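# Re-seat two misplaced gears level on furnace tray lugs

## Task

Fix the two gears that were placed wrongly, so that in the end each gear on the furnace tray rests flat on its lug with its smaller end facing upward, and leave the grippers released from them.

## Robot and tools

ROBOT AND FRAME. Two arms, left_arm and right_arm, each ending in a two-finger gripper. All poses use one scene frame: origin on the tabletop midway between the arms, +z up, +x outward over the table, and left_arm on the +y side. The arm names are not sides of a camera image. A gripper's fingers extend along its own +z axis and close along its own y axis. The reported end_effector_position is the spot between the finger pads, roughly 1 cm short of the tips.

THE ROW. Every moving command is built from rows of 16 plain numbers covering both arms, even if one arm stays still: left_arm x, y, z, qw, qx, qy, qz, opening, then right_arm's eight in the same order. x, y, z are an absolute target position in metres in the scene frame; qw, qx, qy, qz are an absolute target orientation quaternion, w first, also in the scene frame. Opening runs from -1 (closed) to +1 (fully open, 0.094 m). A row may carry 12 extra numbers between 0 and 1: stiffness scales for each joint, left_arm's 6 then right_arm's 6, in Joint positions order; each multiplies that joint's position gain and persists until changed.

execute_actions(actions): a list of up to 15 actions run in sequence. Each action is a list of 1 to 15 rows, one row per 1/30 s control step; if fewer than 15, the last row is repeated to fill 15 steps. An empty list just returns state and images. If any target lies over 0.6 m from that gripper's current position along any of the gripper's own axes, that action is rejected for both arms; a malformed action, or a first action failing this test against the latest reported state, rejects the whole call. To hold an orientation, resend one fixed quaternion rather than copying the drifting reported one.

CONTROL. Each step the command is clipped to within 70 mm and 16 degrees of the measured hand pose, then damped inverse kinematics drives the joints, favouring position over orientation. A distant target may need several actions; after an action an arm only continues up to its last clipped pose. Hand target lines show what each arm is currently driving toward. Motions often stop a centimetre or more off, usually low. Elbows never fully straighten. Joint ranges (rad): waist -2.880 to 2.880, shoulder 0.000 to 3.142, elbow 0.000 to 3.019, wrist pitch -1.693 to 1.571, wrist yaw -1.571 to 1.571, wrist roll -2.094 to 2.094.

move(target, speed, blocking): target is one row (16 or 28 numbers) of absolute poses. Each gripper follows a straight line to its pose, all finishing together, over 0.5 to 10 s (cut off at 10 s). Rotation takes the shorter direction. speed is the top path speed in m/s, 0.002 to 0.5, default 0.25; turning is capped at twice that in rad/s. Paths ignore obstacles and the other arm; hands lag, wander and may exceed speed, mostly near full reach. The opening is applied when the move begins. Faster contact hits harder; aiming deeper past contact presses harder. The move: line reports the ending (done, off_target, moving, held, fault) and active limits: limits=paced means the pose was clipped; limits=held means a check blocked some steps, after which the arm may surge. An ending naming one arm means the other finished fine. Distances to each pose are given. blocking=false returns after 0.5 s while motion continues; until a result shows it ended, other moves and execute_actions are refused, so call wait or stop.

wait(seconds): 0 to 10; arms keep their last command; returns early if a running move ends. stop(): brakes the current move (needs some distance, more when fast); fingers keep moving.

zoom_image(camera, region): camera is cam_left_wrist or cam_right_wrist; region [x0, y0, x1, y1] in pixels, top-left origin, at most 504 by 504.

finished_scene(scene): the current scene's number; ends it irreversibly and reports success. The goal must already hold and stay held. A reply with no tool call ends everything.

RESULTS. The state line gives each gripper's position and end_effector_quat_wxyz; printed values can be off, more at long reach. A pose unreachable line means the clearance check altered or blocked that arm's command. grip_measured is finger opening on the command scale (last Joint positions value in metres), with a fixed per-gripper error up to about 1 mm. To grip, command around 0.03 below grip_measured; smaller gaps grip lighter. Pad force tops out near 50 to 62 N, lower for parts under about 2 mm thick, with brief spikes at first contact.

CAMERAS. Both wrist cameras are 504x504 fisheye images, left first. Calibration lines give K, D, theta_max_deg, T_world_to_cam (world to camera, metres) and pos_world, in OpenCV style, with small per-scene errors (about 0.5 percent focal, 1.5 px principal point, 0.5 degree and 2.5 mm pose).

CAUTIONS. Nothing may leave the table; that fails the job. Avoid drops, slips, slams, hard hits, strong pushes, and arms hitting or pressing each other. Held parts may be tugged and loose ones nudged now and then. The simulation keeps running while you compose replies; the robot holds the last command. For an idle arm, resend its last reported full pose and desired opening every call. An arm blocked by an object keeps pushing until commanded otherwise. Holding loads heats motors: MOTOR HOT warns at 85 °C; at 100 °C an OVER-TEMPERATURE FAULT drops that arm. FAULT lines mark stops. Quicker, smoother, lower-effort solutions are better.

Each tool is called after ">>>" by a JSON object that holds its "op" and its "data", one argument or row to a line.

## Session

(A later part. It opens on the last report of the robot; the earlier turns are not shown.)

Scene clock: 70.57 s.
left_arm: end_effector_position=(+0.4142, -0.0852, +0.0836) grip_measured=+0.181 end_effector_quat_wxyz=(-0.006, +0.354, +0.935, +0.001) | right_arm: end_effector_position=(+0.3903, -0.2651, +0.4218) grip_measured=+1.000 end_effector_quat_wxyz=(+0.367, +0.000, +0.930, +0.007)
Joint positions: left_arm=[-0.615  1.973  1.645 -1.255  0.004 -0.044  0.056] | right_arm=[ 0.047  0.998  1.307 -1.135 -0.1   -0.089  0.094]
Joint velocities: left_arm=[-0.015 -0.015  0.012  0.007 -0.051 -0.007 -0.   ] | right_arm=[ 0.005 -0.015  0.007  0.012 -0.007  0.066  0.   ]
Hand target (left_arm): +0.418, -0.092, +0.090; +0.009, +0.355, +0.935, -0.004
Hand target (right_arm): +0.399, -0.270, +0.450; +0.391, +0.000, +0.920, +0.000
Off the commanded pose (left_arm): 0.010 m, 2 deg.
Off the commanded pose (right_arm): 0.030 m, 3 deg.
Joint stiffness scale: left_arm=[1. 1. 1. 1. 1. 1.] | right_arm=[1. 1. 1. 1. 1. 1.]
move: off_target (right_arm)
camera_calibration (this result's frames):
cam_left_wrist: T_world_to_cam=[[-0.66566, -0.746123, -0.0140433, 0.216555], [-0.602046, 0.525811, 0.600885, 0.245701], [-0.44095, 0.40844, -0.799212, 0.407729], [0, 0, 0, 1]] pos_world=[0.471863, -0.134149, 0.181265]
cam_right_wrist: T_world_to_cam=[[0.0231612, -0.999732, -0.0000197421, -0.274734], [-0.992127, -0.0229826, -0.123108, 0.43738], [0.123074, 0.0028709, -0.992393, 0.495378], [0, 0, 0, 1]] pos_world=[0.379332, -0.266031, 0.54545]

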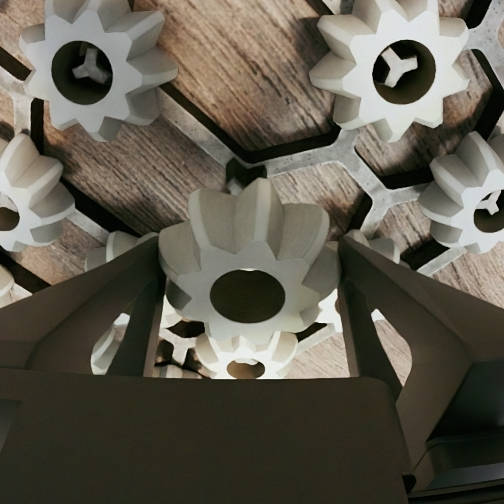

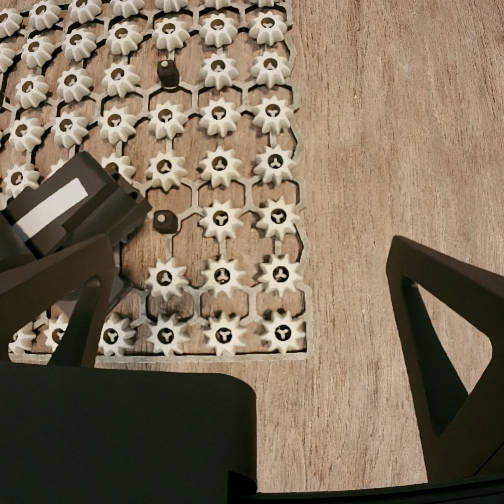

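>>> {"op": "zoom_image", "data": {
  "camera": "cam_left_wrist",
  "region": [40, 20, 140, 120]
}}

>>> {"op": "zoom_image", "data": {
  "camera": "cam_left_wrist",
  "region": [350, 20, 450, 120]
}}

>>> {"op": "zoom_image", "data": {
  "camera": "cam_left_wrist",
  "region": [190, 250, 310, 340]
}}

Region (40, 20, 140, 120) of cam_left_wrist's 504x504 image, scaled by 5.040, with more detail than that image has.

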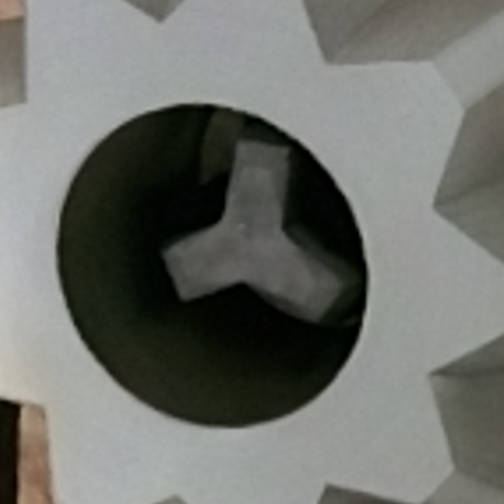

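Region (350, 20, 450, 120) of cam_left_wrist's 504x504 image, scaled by 5.040, with more detail than that image has.

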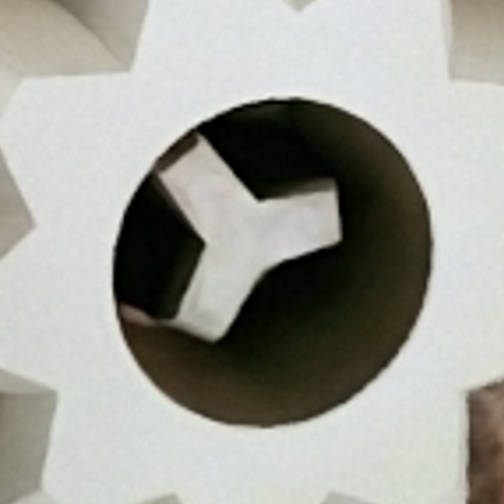

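Region (190, 250, 310, 340) of cam_left_wrist's 504x504 image, scaled by 4.200, with more detail than that image has; it fills the top 378 rows of this view, and the rest is white.

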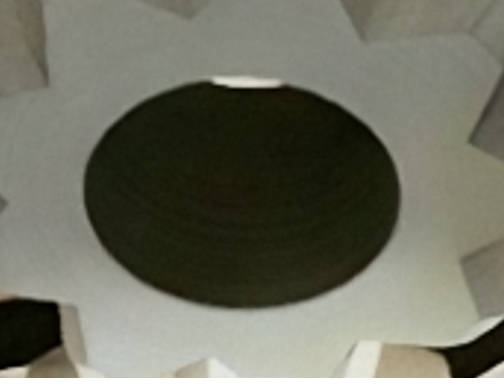

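>>> {"op": "move", "data": {
  "target": [0.4230,-0.0860,0.066,0.0093,0.3543,0.9351,-0.0038,0.15,0.40,-0.27,0.45,0.3907,0,0.9205,0,1.0],
  "speed": 0.04
}}

Scene clock: 73.70 s.
left_arm: end_effector_position=(+0.4151, -0.0858, +0.0685) grip_measured=+0.181 end_effector_quat_wxyz=(+0.001, +0.355, +0.935, -0.002) | right_arm: end_effector_position=(+0.3903, -0.2651, +0.4218) grip_measured=+1.000 end_effector_quat_wxyz=(+0.367, +0.000, +0.930, +0.007)
Joint positions: left_arm=[-0.615  1.979  1.614 -1.201  0.003 -0.043  0.056] | right_arm=[ 0.047  0.998  1.307 -1.135 -0.1   -0.089  0.094]
Joint velocities: left_arm=[-0.005 -0.005 -0.007 -0.002  0.022 -0.007  0.   ] | right_arm=[-0.005 -0.005 -0.007  0.002 -0.022  0.022  0.   ]
Hand target (left_arm): +0.423, -0.086, +0.066; +0.009, +0.354, +0.935, -0.004
Hand target (right_arm): +0.399, -0.270, +0.450; +0.391, +0.000, +0.920, +0.000
Off the commanded pose (left_arm): 0.008 m, 1 deg.
Off the commanded pose (right_arm): 0.030 m, 3 deg.
Joint stiffness scale: left_arm=[1. 1. 1. 1. 1. 1.] | right_arm=[1. 1. 1. 1. 1. 1.]
move: off_target (right_arm)
camera_calibration (this result's frames):
cam_left_wrist: T_world_to_cam=[[-0.666061, -0.745762, -0.014171, 0.216637], [-0.608806, 0.532568, 0.587985, 0.259901], [-0.43095, 0.400261, -0.808748, 0.392109], [0, 0, 0, 1]] pos_world=[0.471503, -0.133801, 0.167369]
cam_right_wrist: T_world_to_cam=[[0.0231612, -0.999732, -0.0000197421, -0.274734], [-0.992127, -0.0229826, -0.123108, 0.43738], [0.123074, 0.0028709, -0.992393, 0.495378], [0, 0, 0, 1]] pos_world=[0.379332, -0.266031, 0.54545]

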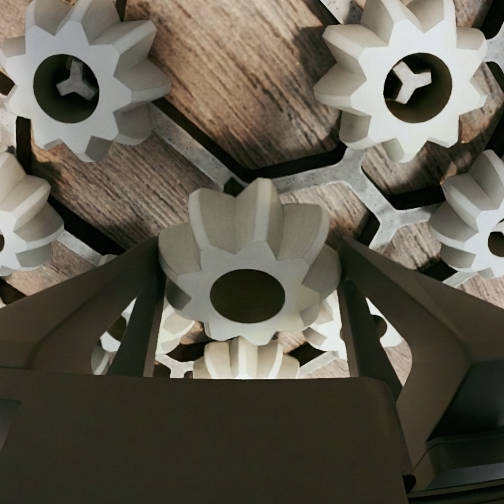

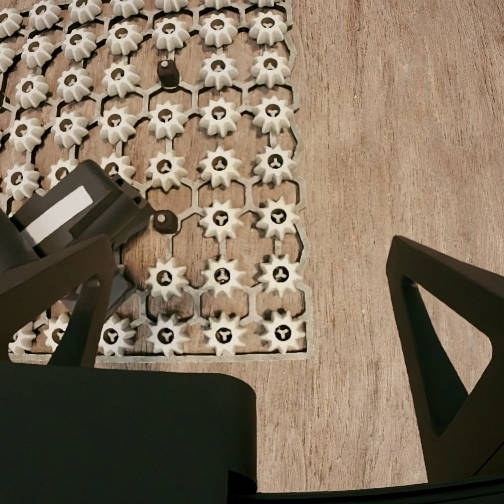

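>>> {"op": "zoom_image", "data": {
  "camera": "cam_left_wrist",
  "region": [20, 35, 120, 135]
}}

>>> {"op": "zoom_image", "data": {
  "camera": "cam_left_wrist",
  "region": [365, 35, 465, 135]
}}

Region (20, 35, 120, 135) of cam_left_wrist's 504x504 image, scaled by 5.040, with more detail than that image has.

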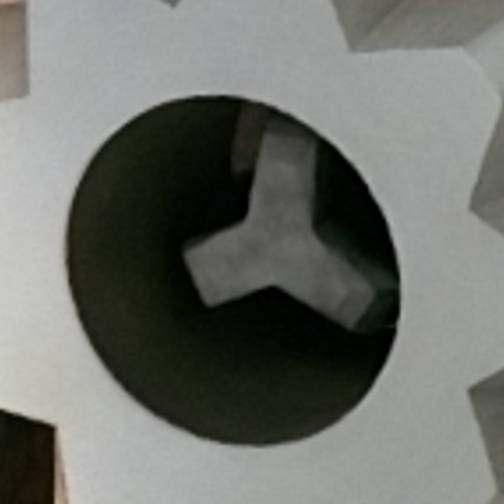

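Region (365, 35, 465, 135) of cam_left_wrist's 504x504 image, scaled by 5.040, with more detail than that image has.

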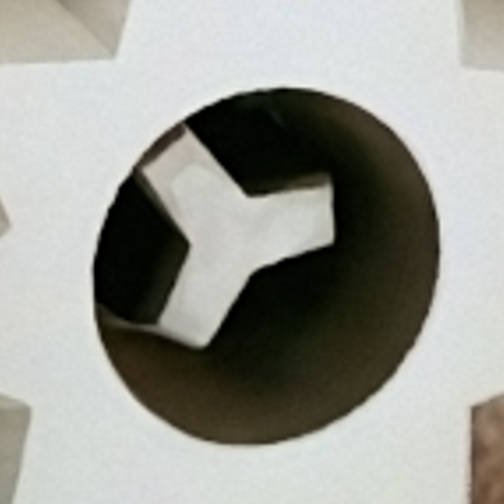

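>>> {"op": "move", "data": {
  "target": [0.4244,-0.0831,0.058,0.0093,0.3543,0.9351,-0.0038,0.15,0.40,-0.27,0.45,0.3907,0,0.9205,0,1.0],
  "speed": 0.03
}}

Scene clock: 76.60 s.
left_arm: end_effector_position=(+0.4170, -0.0829, +0.0614) grip_measured=+0.181 end_effector_quat_wxyz=(+0.002, +0.354, +0.935, -0.003) | right_arm: end_effector_position=(+0.3903, -0.2651, +0.4218) grip_measured=+1.000 end_effector_quat_wxyz=(+0.367, +0.000, +0.930, +0.007)
Joint positions: left_arm=[-0.609  1.984  1.6   -1.181  0.003 -0.038  0.056] | right_arm=[ 0.047  0.998  1.307 -1.135 -0.1   -0.089  0.094]
Joint velocities: left_arm=[ 0.005 -0.005  0.002  0.007 -0.022 -0.007  0.   ] | right_arm=[-0.005  0.005 -0.017  0.017  0.022 -0.022  0.   ]
Hand target (left_arm): +0.424, -0.083, +0.058; +0.009, +0.354, +0.935, -0.004
Hand target (right_arm): +0.399, -0.270, +0.450; +0.391, +0.000, +0.920, +0.000
Off the commanded pose (left_arm): 0.008 m, 1 deg.
Off the commanded pose (right_arm): 0.030 m, 3 deg.
Joint stiffness scale: left_arm=[1. 1. 1. 1. 1. 1.] | right_arm=[1. 1. 1. 1. 1. 1.]
move: off_target (right_arm)
camera_calibration (this result's frames):
cam_left_wrist: T_world_to_cam=[[-0.665472, -0.746289, -0.0141256, 0.219652], [-0.610036, 0.532875, 0.58643, 0.264343], [-0.430119, 0.39887, -0.809877, 0.385608], [0, 0, 0, 1]] pos_world=[0.473289, -0.130746, 0.160379]
cam_right_wrist: T_world_to_cam=[[0.0231612, -0.999732, -0.0000197421, -0.274734], [-0.992127, -0.0229826, -0.123108, 0.43738], [0.123074, 0.0028709, -0.992393, 0.495378], [0, 0, 0, 1]] pos_world=[0.379332, -0.266031, 0.54545]

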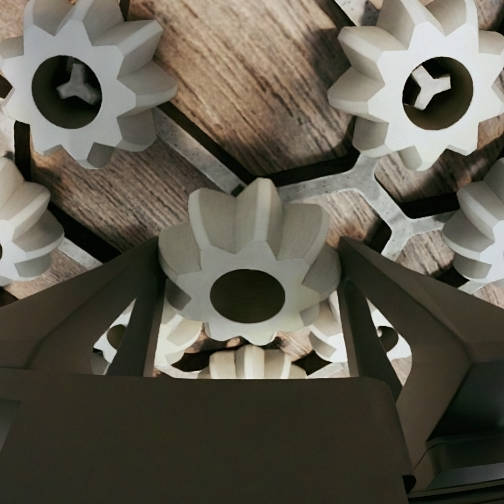

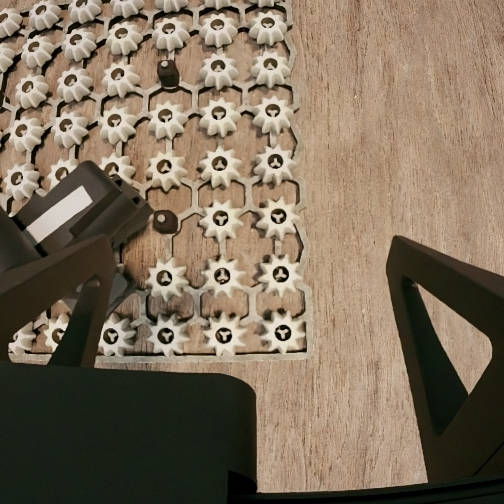

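>>> {"op": "zoom_image", "data": {
  "camera": "cam_left_wrist",
  "region": [20, 40, 120, 140]
}}

>>> {"op": "zoom_image", "data": {
  "camera": "cam_left_wrist",
  "region": [385, 40, 485, 140]
}}

>>> {"op": "zoom_image", "data": {
  "camera": "cam_left_wrist",
  "region": [190, 250, 310, 340]
}}

Region (20, 40, 120, 140) of cam_left_wrist's 504x504 image, scaled by 5.040, with more detail than that image has.

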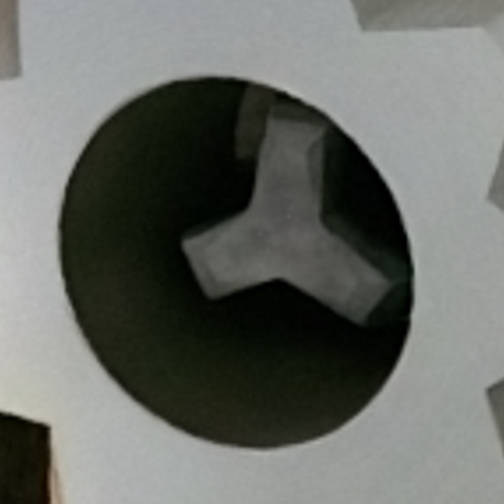

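Region (385, 40, 485, 140) of cam_left_wrist's 504x504 image, scaled by 5.040, with more detail than that image has.

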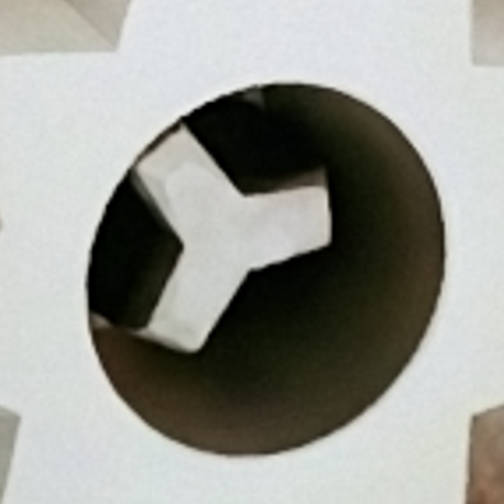

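Region (190, 250, 310, 340) of cam_left_wrist's 504x504 image, scaled by 4.200, with more detail than that image has; it fills the top 378 rows of this view, and the rest is white.

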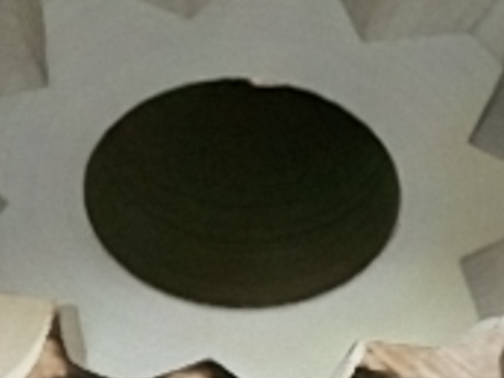

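>>> {"op": "move", "data": {
  "target": [0.4230,-0.0845,0.030,0.0093,0.3543,0.9351,-0.0038,0.15,0.40,-0.27,0.45,0.3907,0,0.9205,0,1.0],
  "speed": 0.02
}}

Scene clock: 79.80 s.
left_arm: end_effector_position=(+0.4174, -0.0832, +0.0350) grip_measured=+0.181 end_effector_quat_wxyz=(+0.003, +0.355, +0.935, -0.003) | right_arm: end_effector_position=(+0.3903, -0.2651, +0.4218) grip_measured=+1.000 end_effector_quat_wxyz=(+0.367, +0.000, +0.930, +0.007)
Joint positions: left_arm=[-0.609  2.012  1.57  -1.121  0.003 -0.038  0.056] | right_arm=[ 0.047  0.998  1.307 -1.135 -0.1   -0.089  0.094]
Joint velocities: left_arm=[-0.005  0.005 -0.002 -0.022 -0.022  0.037  0.   ] | right_arm=[-0.005  0.005 -0.002 -0.002 -0.022  0.022  0.   ]
Hand target (left_arm): +0.423, -0.084, +0.030; +0.009, +0.354, +0.935, -0.004
Hand target (right_arm): +0.399, -0.270, +0.450; +0.391, +0.000, +0.920, +0.000
Off the commanded pose (left_arm): 0.008 m, 1 deg.
Off the commanded pose (right_arm): 0.030 m, 3 deg.
Joint stiffness scale: left_arm=[1. 1. 1. 1. 1. 1.] | right_arm=[1. 1. 1. 1. 1. 1.]
move: off_target (right_arm)
camera_calibration (this result's frames):
cam_left_wrist: T_world_to_cam=[[-0.665727, -0.746056, -0.0144315, 0.219465], [-0.610959, 0.533869, 0.584561, 0.280753], [-0.428411, 0.397976, -0.811221, 0.363803], [0, 0, 0, 1]] pos_world=[0.473489, -0.130937, 0.134174]
cam_right_wrist: T_world_to_cam=[[0.0231612, -0.999732, -0.0000197421, -0.274734], [-0.992127, -0.0229826, -0.123108, 0.43738], [0.123074, 0.0028709, -0.992393, 0.495378], [0, 0, 0, 1]] pos_world=[0.379332, -0.266031, 0.54545]

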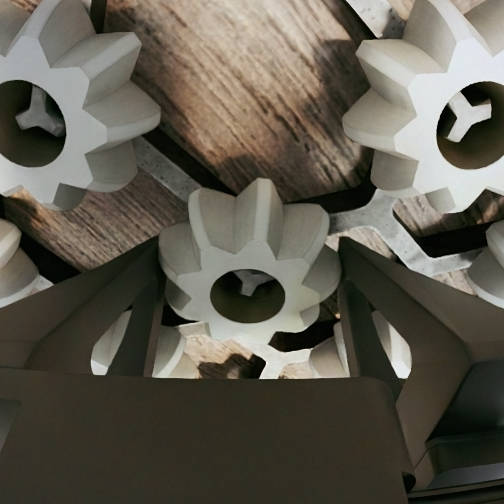

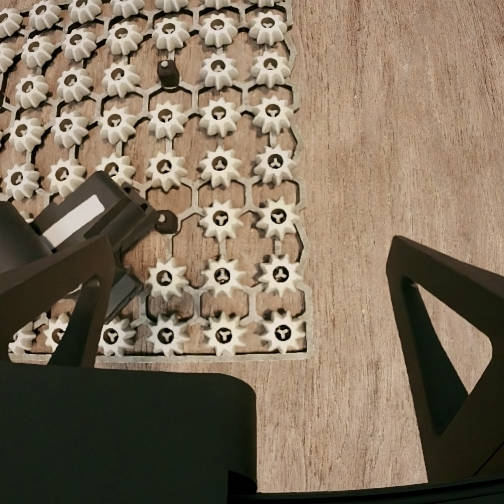

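>>> {"op": "zoom_image", "data": {
  "camera": "cam_left_wrist",
  "region": [190, 250, 310, 340]
}}

Region (190, 250, 310, 340) of cam_left_wrist's 504x504 image, scaled by 4.200, with more detail than that image has; it fills the top 378 rows of this view, and the rest is white.

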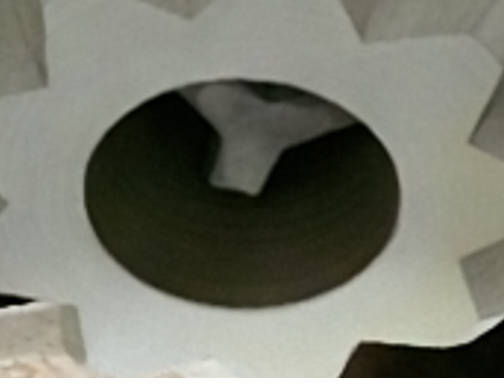

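>>> {"op": "execute_actions", "data": {
  "actions": [
    [[0.4230,-0.0845,0.0297,0.0093,0.3543,0.9351,-0.0038,0.15,0.40,-0.27,0.45,0.3907,0,0.9205,0,1.0],[0.4230,-0.0845,0.0294,0.0093,0.3543,0.9351,-0.0038,0.15,0.40,-0.27,0.45,0.3907,0,0.9205,0,1.0],[0.4230,-0.0845,0.0291,0.0093,0.3543,0.9351,-0.0038,0.15,0.40,-0.27,0.45,0.3907,0,0.9205,0,1.0],[0.4230,-0.0845,0.0288,0.0093,0.3543,0.9351,-0.0038,0.15,0.40,-0.27,0.45,0.3907,0,0.9205,0,1.0],[0.4230,-0.0845,0.0285,0.0093,0.3543,0.9351,-0.0038,0.15,0.40,-0.27,0.45,0.3907,0,0.9205,0,1.0],[0.4230,-0.0845,0.0282,0.0093,0.3543,0.9351,-0.0038,0.15,0.40,-0.27,0.45,0.3907,0,0.9205,0,1.0],[0.4230,-0.0845,0.0279,0.0093,0.3543,0.9351,-0.0038,0.15,0.40,-0.27,0.45,0.3907,0,0.9205,0,1.0],[0.4230,-0.0845,0.0276,0.0093,0.3543,0.9351,-0.0038,0.15,0.40,-0.27,0.45,0.3907,0,0.9205,0,1.0],[0.4230,-0.0845,0.0273,0.0093,0.3543,0.9351,-0.0038,0.15,0.40,-0.27,0.45,0.3907,0,0.9205,0,1.0],[0.4230,-0.0845,0.0270,0.0093,0.3543,0.9351,-0.0038,0.15,0.40,-0.27,0.45,0.3907,0,0.9205,0,1.0]]
  ]
}}

Scene clock: 81.27 s.
left_arm: end_effector_position=(+0.4175, -0.0833, +0.0350) grip_measured=+0.181 end_effector_quat_wxyz=(+0.003, +0.355, +0.935, -0.003) | right_arm: end_effector_position=(+0.3903, -0.2651, +0.4218) grip_measured=+1.000 end_effector_quat_wxyz=(+0.367, +0.000, +0.930, +0.007)
Joint positions: left_arm=[-0.609  2.012  1.57  -1.121  0.003 -0.038  0.056] | right_arm=[ 0.047  0.998  1.307 -1.135 -0.1   -0.089  0.094]
Joint velocities: left_arm=[-0.005 -0.015  0.002 -0.002 -0.022 -0.051  0.   ] | right_arm=[-0.005 -0.024 -0.017  0.002 -0.007 -0.022  0.   ]
Hand target (left_arm): +0.423, -0.084, +0.027; +0.009, +0.354, +0.935, -0.004
Hand target (right_arm): +0.399, -0.270, +0.450; +0.391, +0.000, +0.920, +0.000
Off the commanded pose (left_arm): 0.010 m, 1 deg.
Off the commanded pose (right_arm): 0.030 m, 3 deg.
Joint stiffness scale: left_arm=[1. 1. 1. 1. 1. 1.] | right_arm=[1. 1. 1. 1. 1. 1.]
camera_calibration (this result's frames):
cam_left_wrist: T_world_to_cam=[[-0.665723, -0.746059, -0.0144186, 0.219459], [-0.611121, 0.534023, 0.584252, 0.28092], [-0.428187, 0.397762, -0.811444, 0.363755], [0, 0, 0, 1]] pos_world=[0.47353, -0.130976, 0.134203]
cam_right_wrist: T_world_to_cam=[[0.0231612, -0.999732, -0.0000197421, -0.274734], [-0.992127, -0.0229826, -0.123108, 0.43738], [0.123074, 0.0028709, -0.992393, 0.495378], [0, 0, 0, 1]] pos_world=[0.379332, -0.266031, 0.54545]

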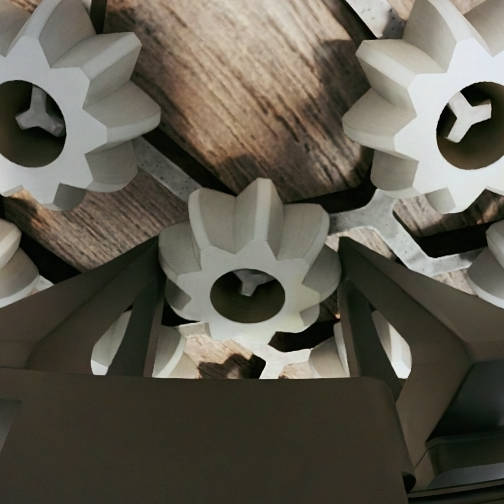

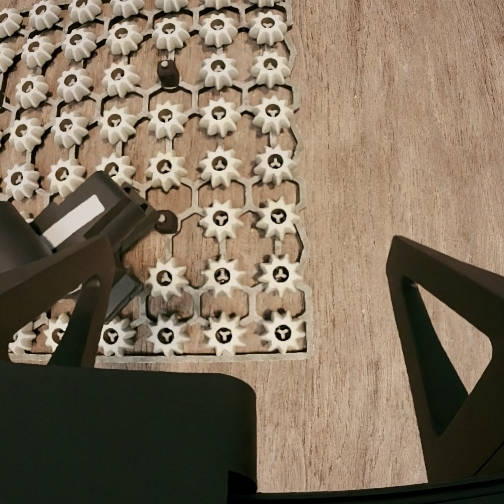

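>>> {"op": "execute_actions", "data": {
  "actions": [
    [[0.4230,-0.0845,0.029,0.0093,0.3543,0.9351,-0.0038,0.16,0.40,-0.27,0.45,0.3907,0,0.9205,0,1.0],[0.4230,-0.0845,0.030,0.0093,0.3543,0.9351,-0.0038,0.17,0.40,-0.27,0.45,0.3907,0,0.9205,0,1.0],[0.4230,-0.0845,0.031,0.0093,0.3543,0.9351,-0.0038,0.18,0.40,-0.27,0.45,0.3907,0,0.9205,0,1.0],[0.4230,-0.0845,0.031,0.0093,0.3543,0.9351,-0.0038,0.19,0.40,-0.27,0.45,0.3907,0,0.9205,0,1.0],[0.4230,-0.0845,0.031,0.0093,0.3543,0.9351,-0.0038,0.21,0.40,-0.27,0.45,0.3907,0,0.9205,0,1.0],[0.4230,-0.0845,0.031,0.0093,0.3543,0.9351,-0.0038,0.24,0.40,-0.27,0.45,0.3907,0,0.9205,0,1.0],[0.4230,-0.0845,0.031,0.0093,0.3543,0.9351,-0.0038,0.27,0.40,-0.27,0.45,0.3907,0,0.9205,0,1.0],[0.4230,-0.0845,0.031,0.0093,0.3543,0.9351,-0.0038,0.30,0.40,-0.27,0.45,0.3907,0,0.9205,0,1.0],[0.4230,-0.0845,0.031,0.0093,0.3543,0.9351,-0.0038,0.33,0.40,-0.27,0.45,0.3907,0,0.9205,0,1.0],[0.4230,-0.0845,0.031,0.0093,0.3543,0.9351,-0.0038,0.36,0.40,-0.27,0.45,0.3907,0,0.9205,0,1.0],[0.4230,-0.0845,0.031,0.0093,0.3543,0.9351,-0.0038,0.39,0.40,-0.27,0.45,0.3907,0,0.9205,0,1.0],[0.4230,-0.0845,0.031,0.0093,0.3543,0.9351,-0.0038,0.42,0.40,-0.27,0.45,0.3907,0,0.9205,0,1.0]]
  ]
}}

Scene clock: 82.43 s.
left_arm: end_effector_position=(+0.4175, -0.0833, +0.0350) grip_measured=+0.418 end_effector_quat_wxyz=(+0.003, +0.355, +0.935, -0.003) | right_arm: end_effector_position=(+0.3903, -0.2651, +0.4218) grip_measured=+1.000 end_effector_quat_wxyz=(+0.367, +0.000, +0.930, +0.007)
Joint positions: left_arm=[-0.609  2.012  1.57  -1.121  0.003 -0.038  0.067] | right_arm=[ 0.047  0.998  1.307 -1.135 -0.1   -0.089  0.094]
Joint velocities: left_arm=[ 0.005 -0.005 -0.007  0.002 -0.022  0.051 -0.001] | right_arm=[-0.005  0.005  0.022 -0.007  0.007 -0.037  0.   ]
Hand target (left_arm): +0.423, -0.084, +0.031; +0.009, +0.354, +0.935, -0.004
Hand target (right_arm): +0.399, -0.270, +0.450; +0.391, +0.000, +0.920, +0.000
Off the commanded pose (left_arm): 0.007 m, 1 deg.
Off the commanded pose (right_arm): 0.030 m, 3 deg.
Joint stiffness scale: left_arm=[1. 1. 1. 1. 1. 1.] | right_arm=[1. 1. 1. 1. 1. 1.]
camera_calibration (this result's frames):
cam_left_wrist: T_world_to_cam=[[-0.665723, -0.746059, -0.0144186, 0.219459], [-0.611121, 0.534023, 0.584252, 0.28092], [-0.428187, 0.397762, -0.811444, 0.363755], [0, 0, 0, 1]] pos_world=[0.47353, -0.130976, 0.134203]
cam_right_wrist: T_world_to_cam=[[0.0231612, -0.999732, -0.0000197421, -0.274734], [-0.992127, -0.0229826, -0.123108, 0.43738], [0.123074, 0.0028709, -0.992393, 0.495378], [0, 0, 0, 1]] pos_world=[0.379332, -0.266031, 0.54545]

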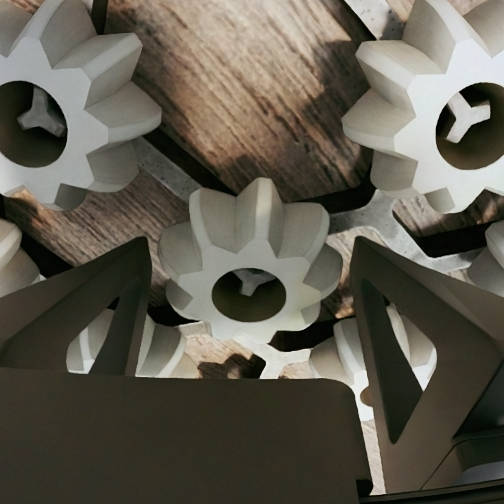

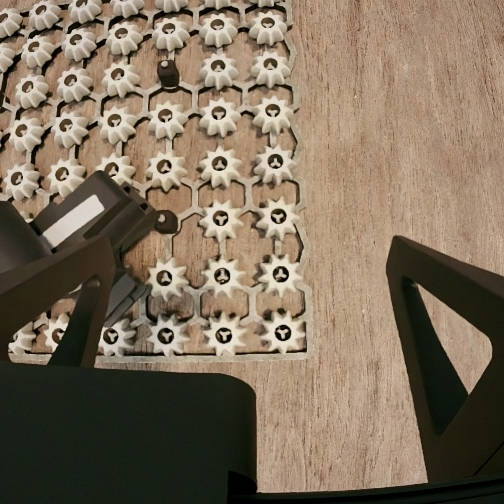

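>>> {"op": "move", "data": {
  "target": [0.4354,-0.0965,0.11,0.0322,0.3541,0.9345,-0.0137,0.42,0.40,-0.27,0.45,0.3907,0,0.9205,0,1.0],
  "speed": 0.1
}}

Scene clock: 84.37 s.
left_arm: end_effector_position=(+0.4218, -0.0874, +0.0749) grip_measured=+0.418 end_effector_quat_wxyz=(+0.003, +0.355, +0.935, -0.003) | right_arm: end_effector_position=(+0.3903, -0.2651, +0.4218) grip_measured=+1.000 end_effector_quat_wxyz=(+0.367, +0.000, +0.930, +0.007)
Joint positions: left_arm=[-0.609  1.986  1.641 -1.218  0.003 -0.038  0.067] | right_arm=[ 0.047  0.998  1.307 -1.135 -0.1   -0.089  0.094]
Joint velocities: left_arm=[-0.005 -0.005 -0.002 -0.002  0.007 -0.051 -0.001] | right_arm=[-0.015 -0.015 -0.017 -0.002 -0.022 -0.037  0.   ]
Hand target (left_arm): +0.435, -0.095, +0.111; +0.032, +0.355, +0.934, -0.014
Hand target (right_arm): +0.399, -0.270, +0.450; +0.391, +0.000, +0.920, +0.000
Off the commanded pose (left_arm): 0.039 m, 4 deg.
Off the commanded pose (right_arm): 0.030 m, 3 deg.
Joint stiffness scale: left_arm=[1. 1. 1. 1. 1. 1.] | right_arm=[1. 1. 1. 1. 1. 1.]
move: off_target (left_arm, right_arm)
camera_calibration (this result's frames):
cam_left_wrist: T_world_to_cam=[[-0.665723, -0.746059, -0.0144186, 0.219832], [-0.611121, 0.534023, 0.584252, 0.262464], [-0.428187, 0.397762, -0.811444, 0.39958], [0, 0, 0, 1]] pos_world=[0.477839, -0.135092, 0.174061]
cam_right_wrist: T_world_to_cam=[[0.0231612, -0.999732, -0.0000197421, -0.274734], [-0.992127, -0.0229826, -0.123108, 0.43738], [0.123074, 0.0028709, -0.992393, 0.495378], [0, 0, 0, 1]] pos_world=[0.379332, -0.266031, 0.54545]

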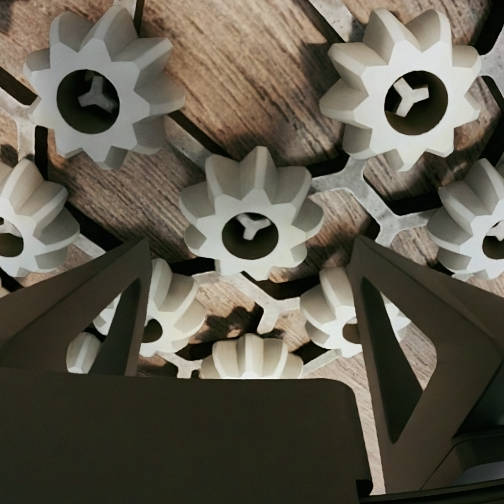

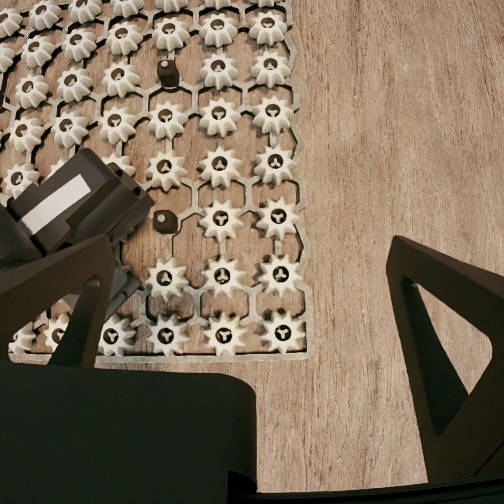

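>>> {"op": "move", "data": {
  "target": [0.40,0.08,0.42,0.3907,0,0.9205,0,1.0,0.40,-0.27,0.45,0.3907,0,0.9205,0,1.0],
  "speed": 0.4
}}

Scene clock: 86.77 s.
left_arm: end_effector_position=(+0.3923, +0.0808, +0.3996) grip_measured=+0.999 end_effector_quat_wxyz=(+0.375, +0.020, +0.927, +0.011) | right_arm: end_effector_position=(+0.3903, -0.2651, +0.4218) grip_measured=+1.000 end_effector_quat_wxyz=(+0.367, +0.000, +0.930, +0.007)
Joint positions: left_arm=[-0.562  1.224  1.418 -1.137 -0.477 -0.515  0.094] | right_arm=[ 0.047  0.998  1.307 -1.135 -0.1   -0.089  0.094]
Joint velocities: left_arm=[ 0.015 -0.005 -0.007 -0.017 -0.007  0.022  0.   ] | right_arm=[ 0.005  0.005 -0.012 -0.012  0.007 -0.022  0.   ]
Hand target (left_arm): +0.398, +0.081, +0.424; +0.392, +0.005, +0.920, -0.003
Hand target (right_arm): +0.399, -0.270, +0.450; +0.391, +0.000, +0.920, +0.000
Off the commanded pose (left_arm): 0.022 m, 3 deg.
Off the commanded pose (right_arm): 0.030 m, 3 deg.
Joint stiffness scale: left_arm=[1. 1. 1. 1. 1. 1.] | right_arm=[1. 1. 1. 1. 1. 1.]
move: off_target (left_arm, right_arm); limits=paced
camera_calibration (this result's frames):
cam_left_wrist: T_world_to_cam=[[-0.0192238, -0.998591, -0.0494567, 0.111188], [-0.990519, 0.0257517, -0.134944, 0.442211], [0.136027, 0.0463937, -0.989618, 0.461827], [0, 0, 0, 1]] pos_world=[0.377334, 0.0782178, 0.522205]
cam_right_wrist: T_world_to_cam=[[0.0231612, -0.999732, -0.0000197421, -0.274734], [-0.992127, -0.0229826, -0.123108, 0.43738], [0.123074, 0.0028709, -0.992393, 0.495378], [0, 0, 0, 1]] pos_world=[0.379332, -0.266031, 0.54545]

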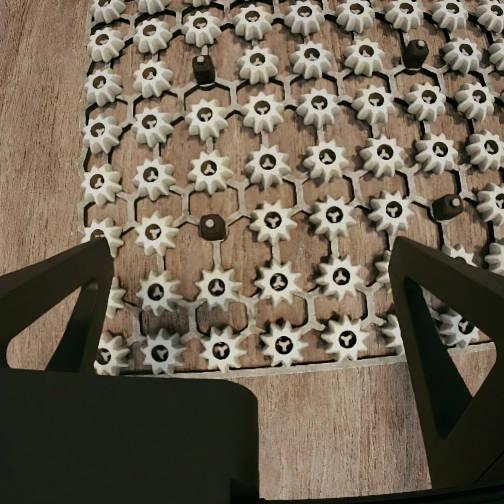

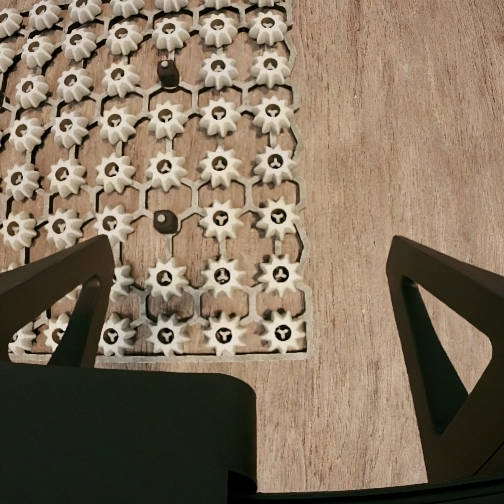

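>>> {"op": "zoom_image", "data": {
  "camera": "cam_left_wrist",
  "region": [80, 190, 400, 380]
}}

>>> {"op": "zoom_image", "data": {
  "camera": "cam_left_wrist",
  "region": [70, 0, 504, 250]
}}

Region (80, 190, 400, 380) of cam_left_wrist's 504x504 image, scaled by 1.575, with more detail than that image has; it fills the top 299 rows of this view, and the rest is white.

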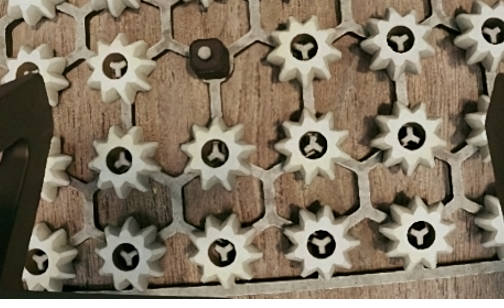

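Region (70, 0, 504, 250) of cam_left_wrist's 504x504 image, scaled by 1.161, with more detail than that image has; it fills the top 290 rows of this view, and the rest is white.

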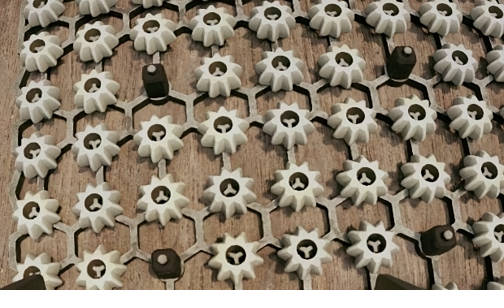

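All gears look seated and level, small end up; both grippers are open and clear.

>>> {"op": "finished_scene", "data": {
  "scene": 2
}}

The scene is finished: the task was done.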